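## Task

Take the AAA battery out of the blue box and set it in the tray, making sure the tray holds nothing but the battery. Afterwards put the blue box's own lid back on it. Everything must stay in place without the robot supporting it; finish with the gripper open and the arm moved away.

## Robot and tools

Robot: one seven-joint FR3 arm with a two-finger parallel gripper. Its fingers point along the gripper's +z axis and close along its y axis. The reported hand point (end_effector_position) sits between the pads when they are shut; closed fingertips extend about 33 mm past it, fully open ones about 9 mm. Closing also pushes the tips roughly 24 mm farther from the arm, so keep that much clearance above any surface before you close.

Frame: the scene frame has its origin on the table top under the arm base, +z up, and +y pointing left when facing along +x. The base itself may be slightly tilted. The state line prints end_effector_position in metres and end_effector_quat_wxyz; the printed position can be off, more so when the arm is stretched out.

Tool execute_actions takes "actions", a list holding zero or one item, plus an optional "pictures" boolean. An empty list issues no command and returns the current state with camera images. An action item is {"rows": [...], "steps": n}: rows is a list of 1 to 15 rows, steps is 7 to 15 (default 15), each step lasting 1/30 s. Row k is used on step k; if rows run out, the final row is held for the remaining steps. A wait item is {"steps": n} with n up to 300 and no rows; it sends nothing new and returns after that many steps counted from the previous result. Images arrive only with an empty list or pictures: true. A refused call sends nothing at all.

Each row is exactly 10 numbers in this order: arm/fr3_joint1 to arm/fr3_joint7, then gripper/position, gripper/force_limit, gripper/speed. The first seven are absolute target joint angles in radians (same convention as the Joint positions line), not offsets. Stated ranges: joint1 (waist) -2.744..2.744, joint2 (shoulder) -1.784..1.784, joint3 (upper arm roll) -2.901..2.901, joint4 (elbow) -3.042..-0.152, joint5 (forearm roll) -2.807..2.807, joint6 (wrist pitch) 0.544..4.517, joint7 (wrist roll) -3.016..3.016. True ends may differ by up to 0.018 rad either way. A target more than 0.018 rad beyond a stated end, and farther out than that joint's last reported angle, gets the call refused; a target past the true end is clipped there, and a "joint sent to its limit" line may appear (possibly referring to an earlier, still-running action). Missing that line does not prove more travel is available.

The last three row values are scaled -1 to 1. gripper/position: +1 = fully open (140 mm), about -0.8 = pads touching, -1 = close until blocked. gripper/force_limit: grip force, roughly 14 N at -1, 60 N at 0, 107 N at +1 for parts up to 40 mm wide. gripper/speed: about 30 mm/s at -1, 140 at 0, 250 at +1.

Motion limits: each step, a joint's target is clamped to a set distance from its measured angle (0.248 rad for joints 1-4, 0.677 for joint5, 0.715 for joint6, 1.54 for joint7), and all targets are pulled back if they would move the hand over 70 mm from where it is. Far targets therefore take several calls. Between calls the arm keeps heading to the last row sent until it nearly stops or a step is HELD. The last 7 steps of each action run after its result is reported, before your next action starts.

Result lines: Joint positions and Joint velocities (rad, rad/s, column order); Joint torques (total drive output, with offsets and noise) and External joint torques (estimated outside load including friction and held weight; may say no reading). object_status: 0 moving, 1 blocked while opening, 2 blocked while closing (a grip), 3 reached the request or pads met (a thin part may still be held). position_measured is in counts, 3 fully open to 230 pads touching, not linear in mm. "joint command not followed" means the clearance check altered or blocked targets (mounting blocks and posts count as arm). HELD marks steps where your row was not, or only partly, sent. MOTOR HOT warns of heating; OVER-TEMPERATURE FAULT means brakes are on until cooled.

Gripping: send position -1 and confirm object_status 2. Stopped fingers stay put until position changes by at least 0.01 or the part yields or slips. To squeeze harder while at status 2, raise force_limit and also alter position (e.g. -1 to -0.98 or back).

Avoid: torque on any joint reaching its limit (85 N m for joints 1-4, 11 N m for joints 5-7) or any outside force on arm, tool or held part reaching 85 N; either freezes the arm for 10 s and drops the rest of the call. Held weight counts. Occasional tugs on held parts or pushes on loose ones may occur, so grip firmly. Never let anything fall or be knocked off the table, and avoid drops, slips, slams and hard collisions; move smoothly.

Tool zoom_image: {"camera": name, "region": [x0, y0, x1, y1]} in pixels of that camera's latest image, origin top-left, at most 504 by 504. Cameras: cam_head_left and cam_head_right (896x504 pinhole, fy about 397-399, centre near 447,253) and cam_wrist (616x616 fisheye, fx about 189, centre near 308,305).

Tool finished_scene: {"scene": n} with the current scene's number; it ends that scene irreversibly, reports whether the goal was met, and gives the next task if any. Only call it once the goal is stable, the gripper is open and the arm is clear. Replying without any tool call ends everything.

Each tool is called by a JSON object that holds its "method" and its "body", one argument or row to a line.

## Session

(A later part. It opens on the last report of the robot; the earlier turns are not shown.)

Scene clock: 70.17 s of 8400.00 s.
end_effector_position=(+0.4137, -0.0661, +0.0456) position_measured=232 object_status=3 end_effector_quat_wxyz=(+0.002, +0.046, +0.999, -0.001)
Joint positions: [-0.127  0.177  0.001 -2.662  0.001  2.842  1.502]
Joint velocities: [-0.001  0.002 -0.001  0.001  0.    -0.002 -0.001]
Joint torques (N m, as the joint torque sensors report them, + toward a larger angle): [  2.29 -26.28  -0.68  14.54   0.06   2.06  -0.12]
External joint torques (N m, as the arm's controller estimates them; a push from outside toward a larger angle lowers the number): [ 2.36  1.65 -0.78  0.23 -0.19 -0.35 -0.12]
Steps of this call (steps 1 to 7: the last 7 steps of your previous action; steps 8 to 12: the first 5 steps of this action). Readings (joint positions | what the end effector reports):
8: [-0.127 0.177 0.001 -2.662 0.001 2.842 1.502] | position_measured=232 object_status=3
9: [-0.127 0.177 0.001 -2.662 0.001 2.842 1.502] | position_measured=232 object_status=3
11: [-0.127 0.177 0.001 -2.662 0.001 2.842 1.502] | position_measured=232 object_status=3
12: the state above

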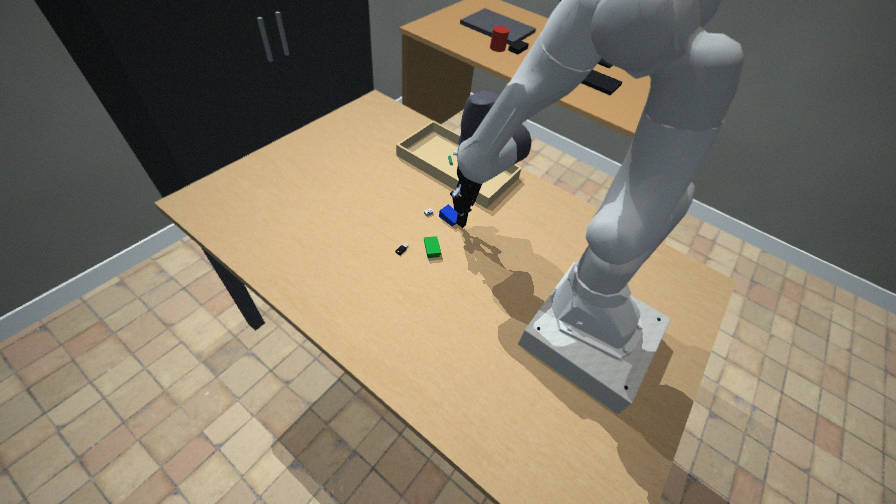

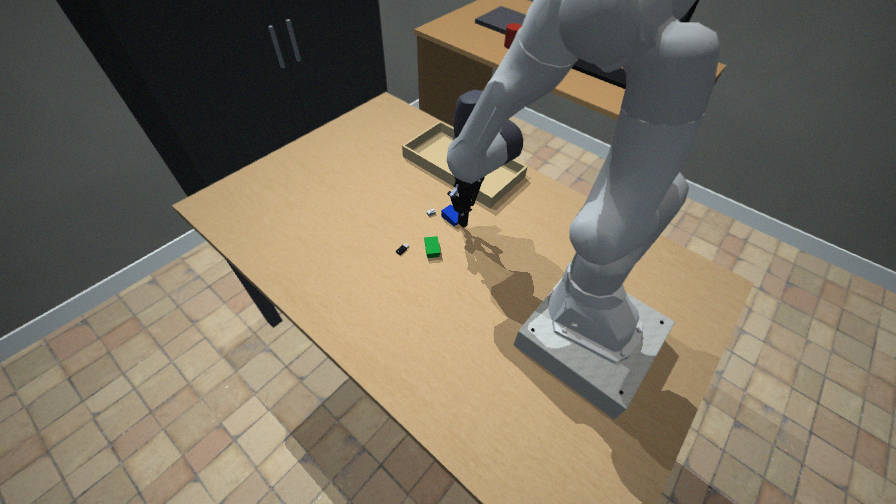

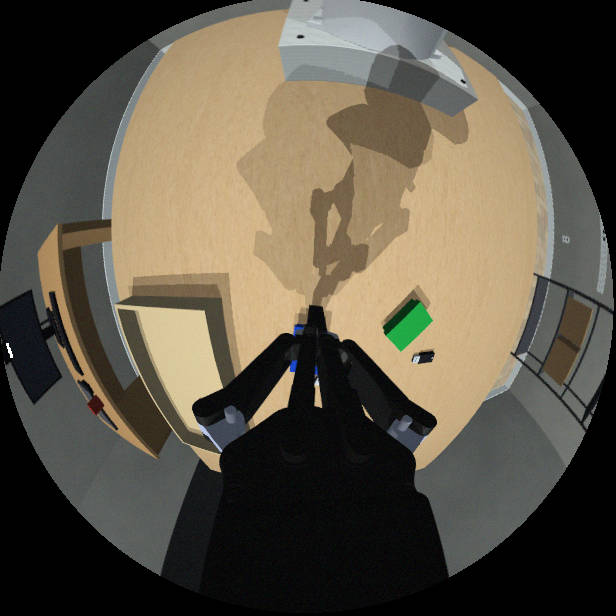

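{"method": "execute_actions", "body": {
  "actions": [
    {"rows":[[-0.124,0.18,0,-2.66,0,2.84,1.5,-1,-0.4,1],[-0.124,0.181,0,-2.658,0,2.839,1.5,-1,-0.4,1],[-0.124,0.182,0,-2.656,0,2.838,1.5,-1,-0.4,1],[-0.124,0.183,0,-2.654,0,2.837,1.5,-1,-0.4,1]],"steps":15}
  ],
  "pictures": true
}}

{"method": "execute_actions", "body": {
  "actions": []
}}

{"method": "zoom_image", "body": {
  "camera": "cam_head_left",
  "region": [425,185,495,240]
}}

Scene clock: 70.73 s of 8400.00 s.
end_effector_position=(+0.4154, -0.0664, +0.0455) position_measured=232 object_status=3 end_effector_quat_wxyz=(+0.002, +0.046, +0.999, -0.001)
Joint positions: [-0.127  0.181  0.001 -2.656  0.001  2.84   1.502]
Joint velocities: [ 0.     0.003  0.     0.007  0.001 -0.004 -0.001]
Joint torques (N m, as the joint torque sensors report them, + toward a larger angle): [  1.82 -27.8   -0.81  15.75   0.05   2.19  -0.18]
External joint torques (N m, as the arm's controller estimates them; a push from outside toward a larger angle lowers the number): [ 1.87  0.4  -0.95  1.44 -0.2  -0.22 -0.18]
Steps of this call (steps 1 to 7: the last 7 steps of your previous action; steps 8 to 9: the robot went on to your last target; steps 10 to 17: the first 8 steps of this action). Readings (joint positions | what the end effector reports):
10: [-0.127 0.177 0.001 -2.662 0.001 2.842 1.502] | position_measured=232 object_status=3
11: [-0.127 0.178 0.001 -2.661 0.001 2.842 1.502] | position_measured=232 object_status=3
13: [-0.127 0.180 0.001 -2.659 0.001 2.841 1.502] | position_measured=232 object_status=3
17: the state above

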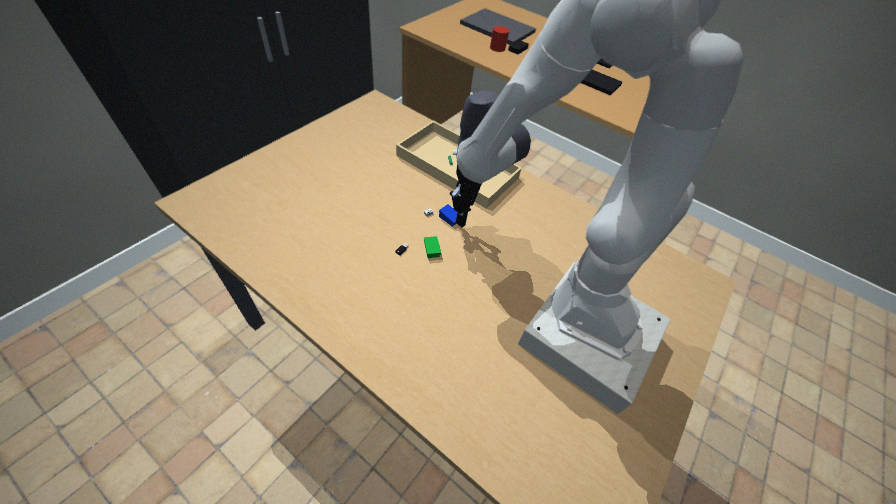

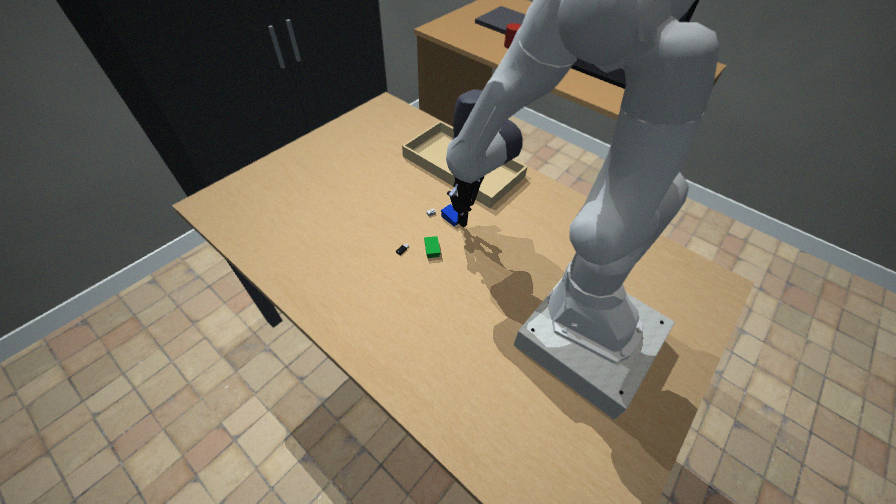

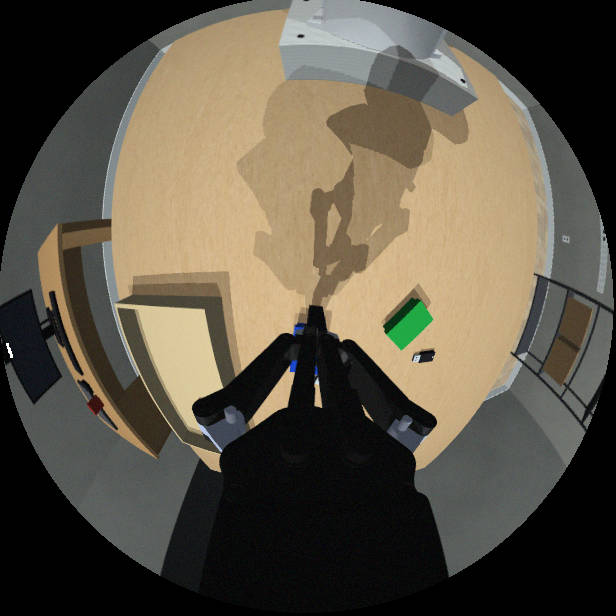

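Scene clock: 70.97 s of 8400.00 s.
end_effector_position=(+0.4155, -0.0664, +0.0454) position_measured=232 object_status=3 end_effector_quat_wxyz=(+0.002, +0.046, +0.999, -0.001)
Joint positions: [-0.126  0.181  0.001 -2.656  0.001  2.84   1.502]
Joint velocities: [-0.     0.     0.001  0.001  0.001 -0.001  0.   ]
Joint torques (N m, as the joint torque sensors report them, + toward a larger angle): [  2.28 -27.55  -1.01  14.58   0.08   2.21  -0.16]
External joint torques (N m, as the arm's controller estimates them; a push from outside toward a larger angle lowers the number): [ 2.32  0.67 -1.14  0.16 -0.17 -0.22 -0.16]
Kept back: nothing.
Steps of this call (steps 1 to 7: the last 7 steps of your previous action). Readings (joint positions | what the end effector reports):
1: [-0.127 0.181 0.001 -2.656 0.001 2.840 1.502] | position_measured=232 object_status=3
2: [-0.127 0.181 0.001 -2.656 0.001 2.840 1.502] | position_measured=232 object_status=3
4: [-0.127 0.181 0.001 -2.656 0.001 2.840 1.502] | position_measured=232 object_status=3
7: the state above

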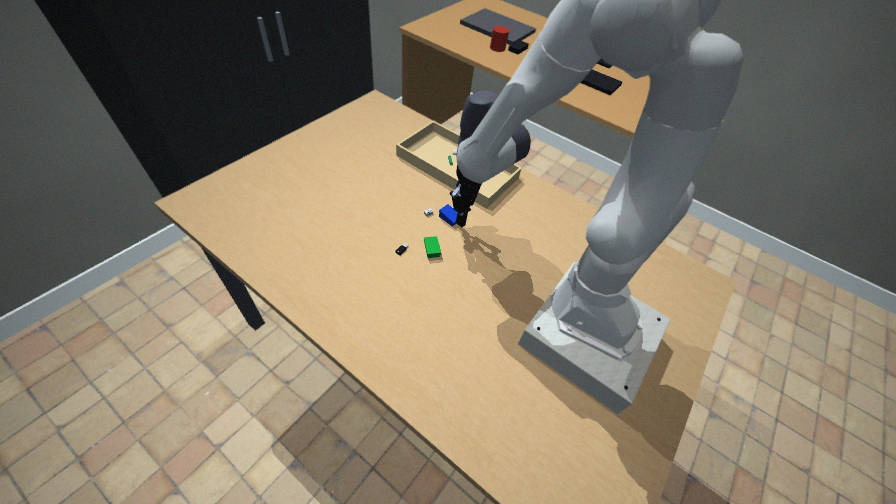

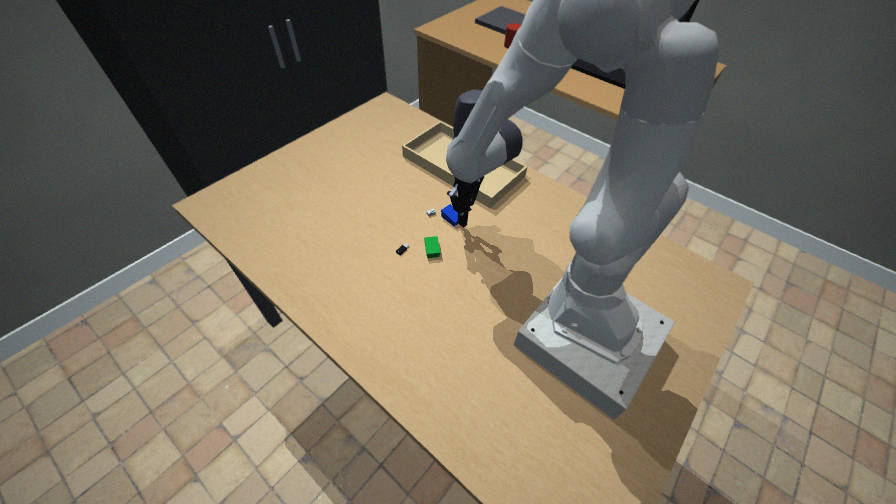

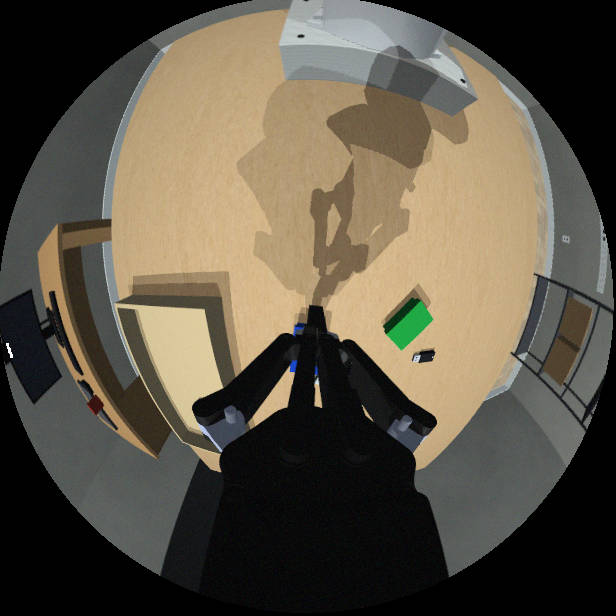

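Region (425, 185, 495, 240) of cam_head_left's 896x504 image, scaled by 7.200, with more detail than that image has; it fills the top 396 rows of this view, and the rest is white.

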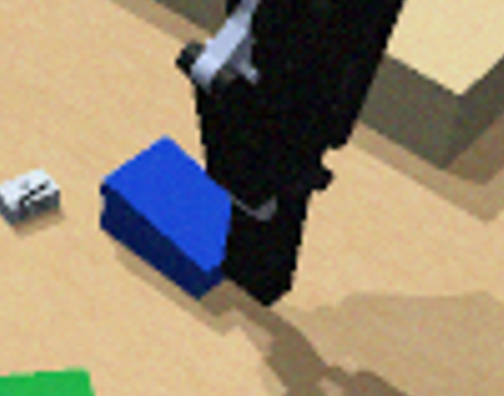

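{"method": "execute_actions", "body": {
  "actions": [
    {"rows":[[-0.124,0.184,0,-2.654,0,2.838,1.5,-1,-0.4,1],[-0.124,0.185,0,-2.652,0,2.837,1.5,-1,-0.4,1],[-0.124,0.186,0,-2.65,0,2.836,1.5,-1,-0.4,1],[-0.124,0.187,0,-2.648,0,2.835,1.5,-1,-0.4,1]],"steps":15}
  ]
}}

{"method": "execute_actions", "body": {
  "actions": []
}}

{"method": "zoom_image", "body": {
  "camera": "cam_head_left",
  "region": [425,185,495,240]
}}

Scene clock: 71.53 s of 8400.00 s.
end_effector_position=(+0.4173, -0.0667, +0.0453) position_measured=232 object_status=3 end_effector_quat_wxyz=(+0.002, +0.046, +0.999, -0.001)
Joint positions: [-0.126  0.185  0.001 -2.65   0.001  2.838  1.502]
Joint velocities: [-0.     0.003  0.001  0.008 -0.    -0.004 -0.001]
Joint torques (N m, as the joint torque sensors report them, + toward a larger angle): [  1.93 -26.51  -0.84  13.61   0.18   2.12  -0.12]
External joint torques (N m, as the arm's controller estimates them; a push from outside toward a larger angle lowers the number): [ 1.97  1.86 -0.99 -0.77 -0.07 -0.3  -0.12]
Steps of this call (steps 1 to 9: the robot went on to your last target; steps 10 to 17: the first 8 steps of this action). Readings (joint positions | what the end effector reports):
10: [-0.126 0.181 0.001 -2.656 0.001 2.840 1.502] | position_measured=232 object_status=3
11: [-0.126 0.182 0.001 -2.655 0.001 2.840 1.502] | position_measured=232 object_status=3
13: [-0.126 0.184 0.001 -2.653 0.001 2.839 1.502] | position_measured=232 object_status=3
17: the state above

Scene clock: 71.77 s of 8400.00 s.
end_effector_position=(+0.4173, -0.0667, +0.0453) position_measured=232 object_status=3 end_effector_quat_wxyz=(+0.002, +0.046, +0.999, -0.001)
Joint positions: [-0.126  0.185  0.001 -2.65   0.001  2.838  1.502]
Joint velocities: [ 0.     0.     0.001  0.    -0.001 -0.001 -0.001]
Joint torques (N m, as the joint torque sensors report them, + toward a larger angle): [  1.9  -27.62  -1.15  15.02   0.03   2.21  -0.24]
External joint torques (N m, as the arm's controller estimates them; a push from outside toward a larger angle lowers the number): [ 1.9   0.79 -1.32  0.6  -0.21 -0.22 -0.24]
Kept back: nothing.
Steps of this call (steps 1 to 7: the last 7 steps of your previous action). Readings (joint positions | what the end effector reports):
1: [-0.126 0.185 0.001 -2.650 0.001 2.838 1.502] | position_measured=232 object_status=3
2: [-0.126 0.185 0.001 -2.650 0.001 2.838 1.502] | position_measured=232 object_status=3
4: [-0.126 0.185 0.001 -2.650 0.001 2.838 1.502] | position_measured=232 object_status=3
7: the state above

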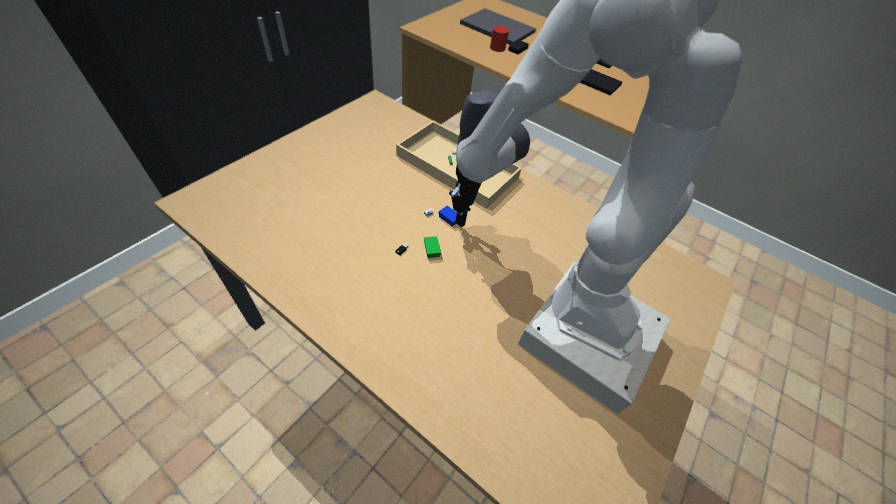

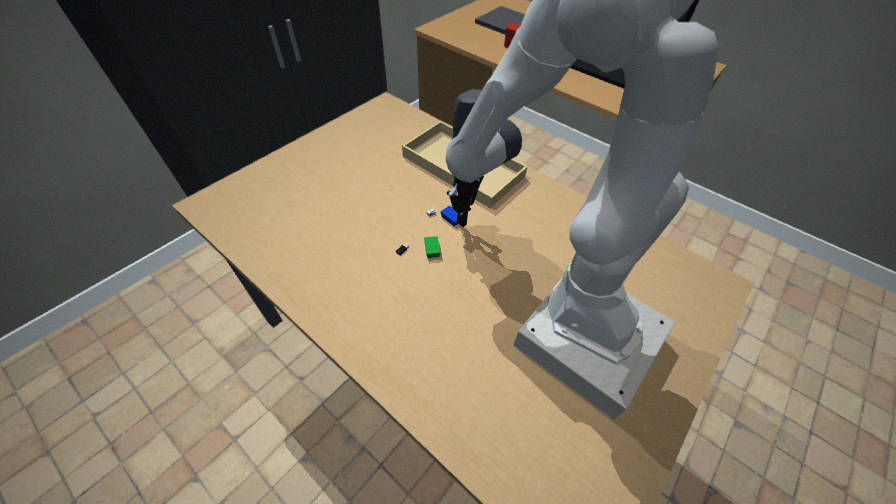

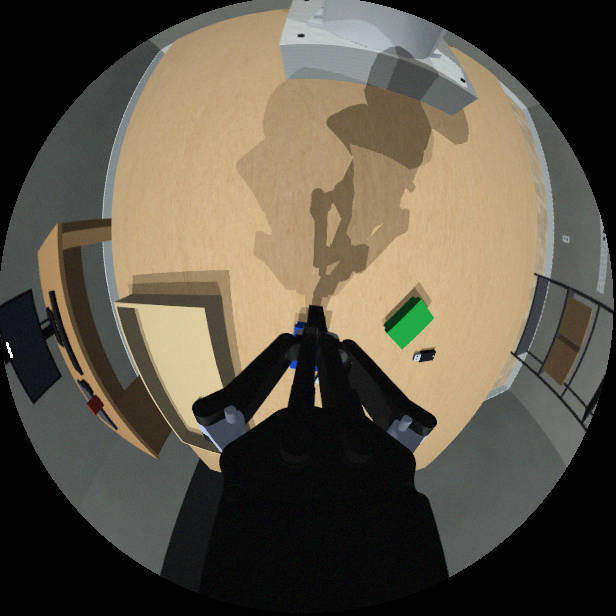

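Region (425, 185, 495, 240) of cam_head_left's 896x504 image, scaled by 7.200, with more detail than that image has; it fills the top 396 rows of this view, and the rest is white.

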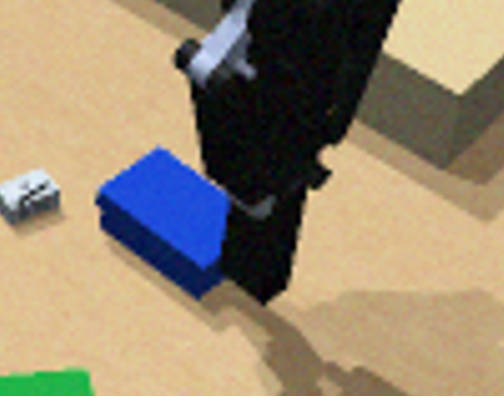

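Dropped. Back off, rise, move clear.

{"method": "execute_actions", "body": {
  "actions": [
    {"rows":[[-0.124,0.18,0,-2.66,0,2.84,1.5,-1,-0.4,1],[-0.124,0.16,0,-2.68,0,2.84,1.5,-1,-0.4,1],[-0.124,0.13,0,-2.69,0,2.82,1.5,-1,-0.4,1],[-0.124,0.09,0,-2.69,0,2.78,1.5,-1,-0.4,1],[-0.124,0.04,0,-2.68,0,2.72,1.5,-1,-0.4,1],[-0.124,-0.02,0,-2.66,0,2.64,1.5,-1,-0.4,1],[-0.124,-0.08,0,-2.63,0,2.55,1.5,-1,-0.4,1],[-0.124,-0.15,0,-2.6,0,2.45,1.5,-1,-0.4,1],[-0.124,-0.22,0,-2.57,0,2.35,1.5,-1,-0.4,1]],"steps":15}
  ]
}}

{"method": "execute_actions", "body": {
  "actions": [
    {"rows":[[-0.124,-0.22,0,-2.57,0,2.35,1.5,-1,-0.4,1]],"steps":12}
  ],
  "pictures": true
}}

{"method": "zoom_image", "body": {
  "camera": "cam_head_left",
  "region": [410,130,530,270]
}}

Scene clock: 72.40 s of 8400.00 s.
end_effector_position=(+0.4294, -0.0685, +0.1097) position_measured=232 object_status=3 end_effector_quat_wxyz=(+0.021, +0.045, +0.999, -0.003)
Joint positions: [-0.126 -0.002  0.001 -2.658  0.001  2.697  1.502]
Joint velocities: [-0.001 -1.445  0.001  0.536 -0.    -1.193 -0.001]
Joint torques (N m, as the joint torque sensors report them, + toward a larger angle): [  1.75 -23.    -1.36  17.84   0.24   2.4   -0.17]
External joint torques (N m, as the arm's controller estimates them; a push from outside toward a larger angle lowers the number): [ 1.94 -0.16 -1.26  0.25 -0.2  -0.51 -0.17]
Steps of this call (steps 1 to 11: the robot went on to your last target; steps 12 to 19: the first 8 steps of this action). Readings (joint positions | what the end effector reports):
12: [-0.126 0.185 0.001 -2.651 0.001 2.838 1.502] | position_measured=232 object_status=3
13: [-0.126 0.180 0.001 -2.657 0.001 2.838 1.502] | position_measured=232 object_status=3
15: [-0.126 0.152 0.001 -2.677 0.001 2.826 1.502] | position_measured=232 object_status=3
19: the state above

Scene clock: 72.80 s of 8400.00 s.
end_effector_position=(+0.4388, -0.0697, +0.2113) position_measured=232 object_status=3 end_effector_quat_wxyz=(+0.022, +0.045, +0.999, -0.004)
Joint positions: [-0.126 -0.221  0.001 -2.568  0.001  2.39   1.502]
Joint velocities: [-0.001  0.004  0.    -0.01   0.    -0.23   0.   ]
Joint torques (N m, as the joint torque sensors report them, + toward a larger angle): [  2.02 -20.96  -1.01  19.29   0.46   2.44  -0.17]
External joint torques (N m, as the arm's controller estimates them; a push from outside toward a larger angle lowers the number): [ 2.12  1.25 -0.69 -3.05 -0.14 -0.25 -0.17]
Steps of this call (steps 1 to 7: the last 7 steps of your previous action; steps 8 to 12: the first 5 steps of this action). Readings (joint positions | what the end effector reports):
8: [-0.126 -0.222 0.001 -2.566 0.001 2.436 1.502] | position_measured=232 object_status=3
9: [-0.126 -0.222 0.001 -2.566 0.001 2.421 1.502] | position_measured=232 object_status=3
11: [-0.126 -0.221 0.001 -2.568 0.001 2.398 1.502] | position_measured=232 object_status=3
12: the state above

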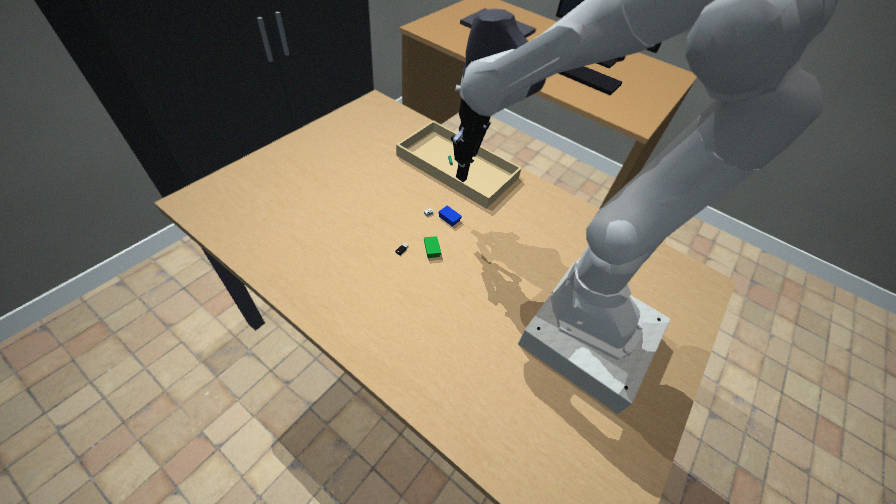

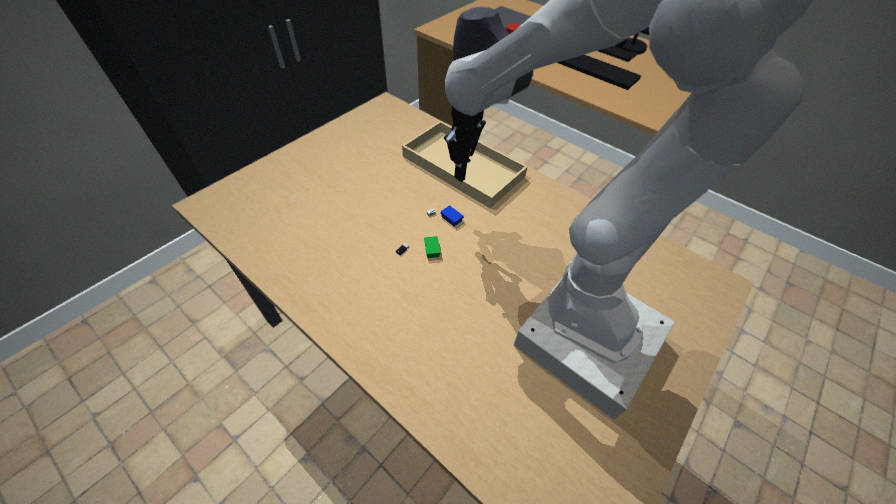

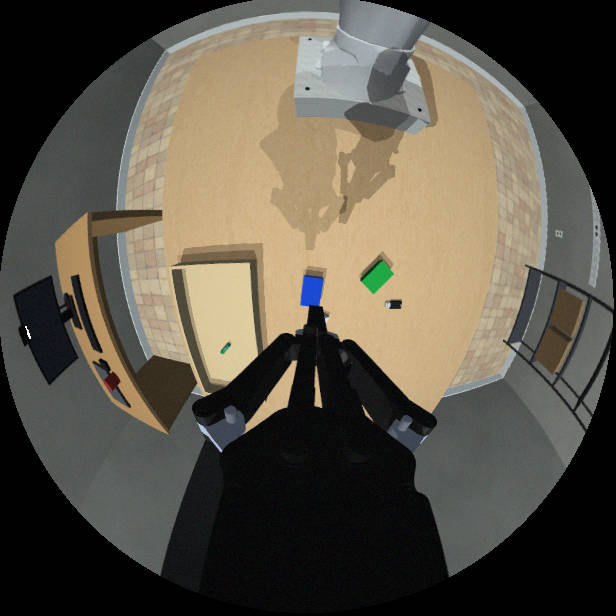

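Region (410, 130, 530, 270) of cam_head_left's 896x504 image, scaled by 3.600, with more detail than that image has; it fills the left 432 columns of this view, and the rest is white.

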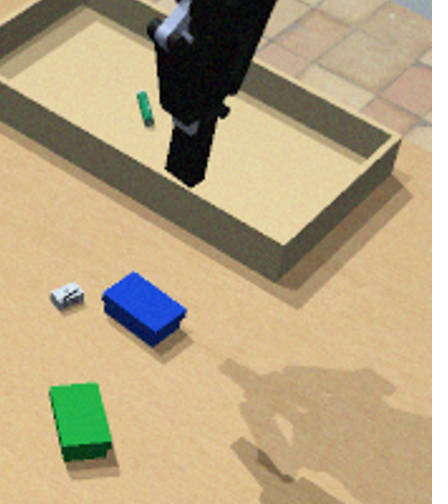

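Level and seated.

{"method": "finished_scene", "body": {
  "scene": 2
}}

The scene is finished: the task was done.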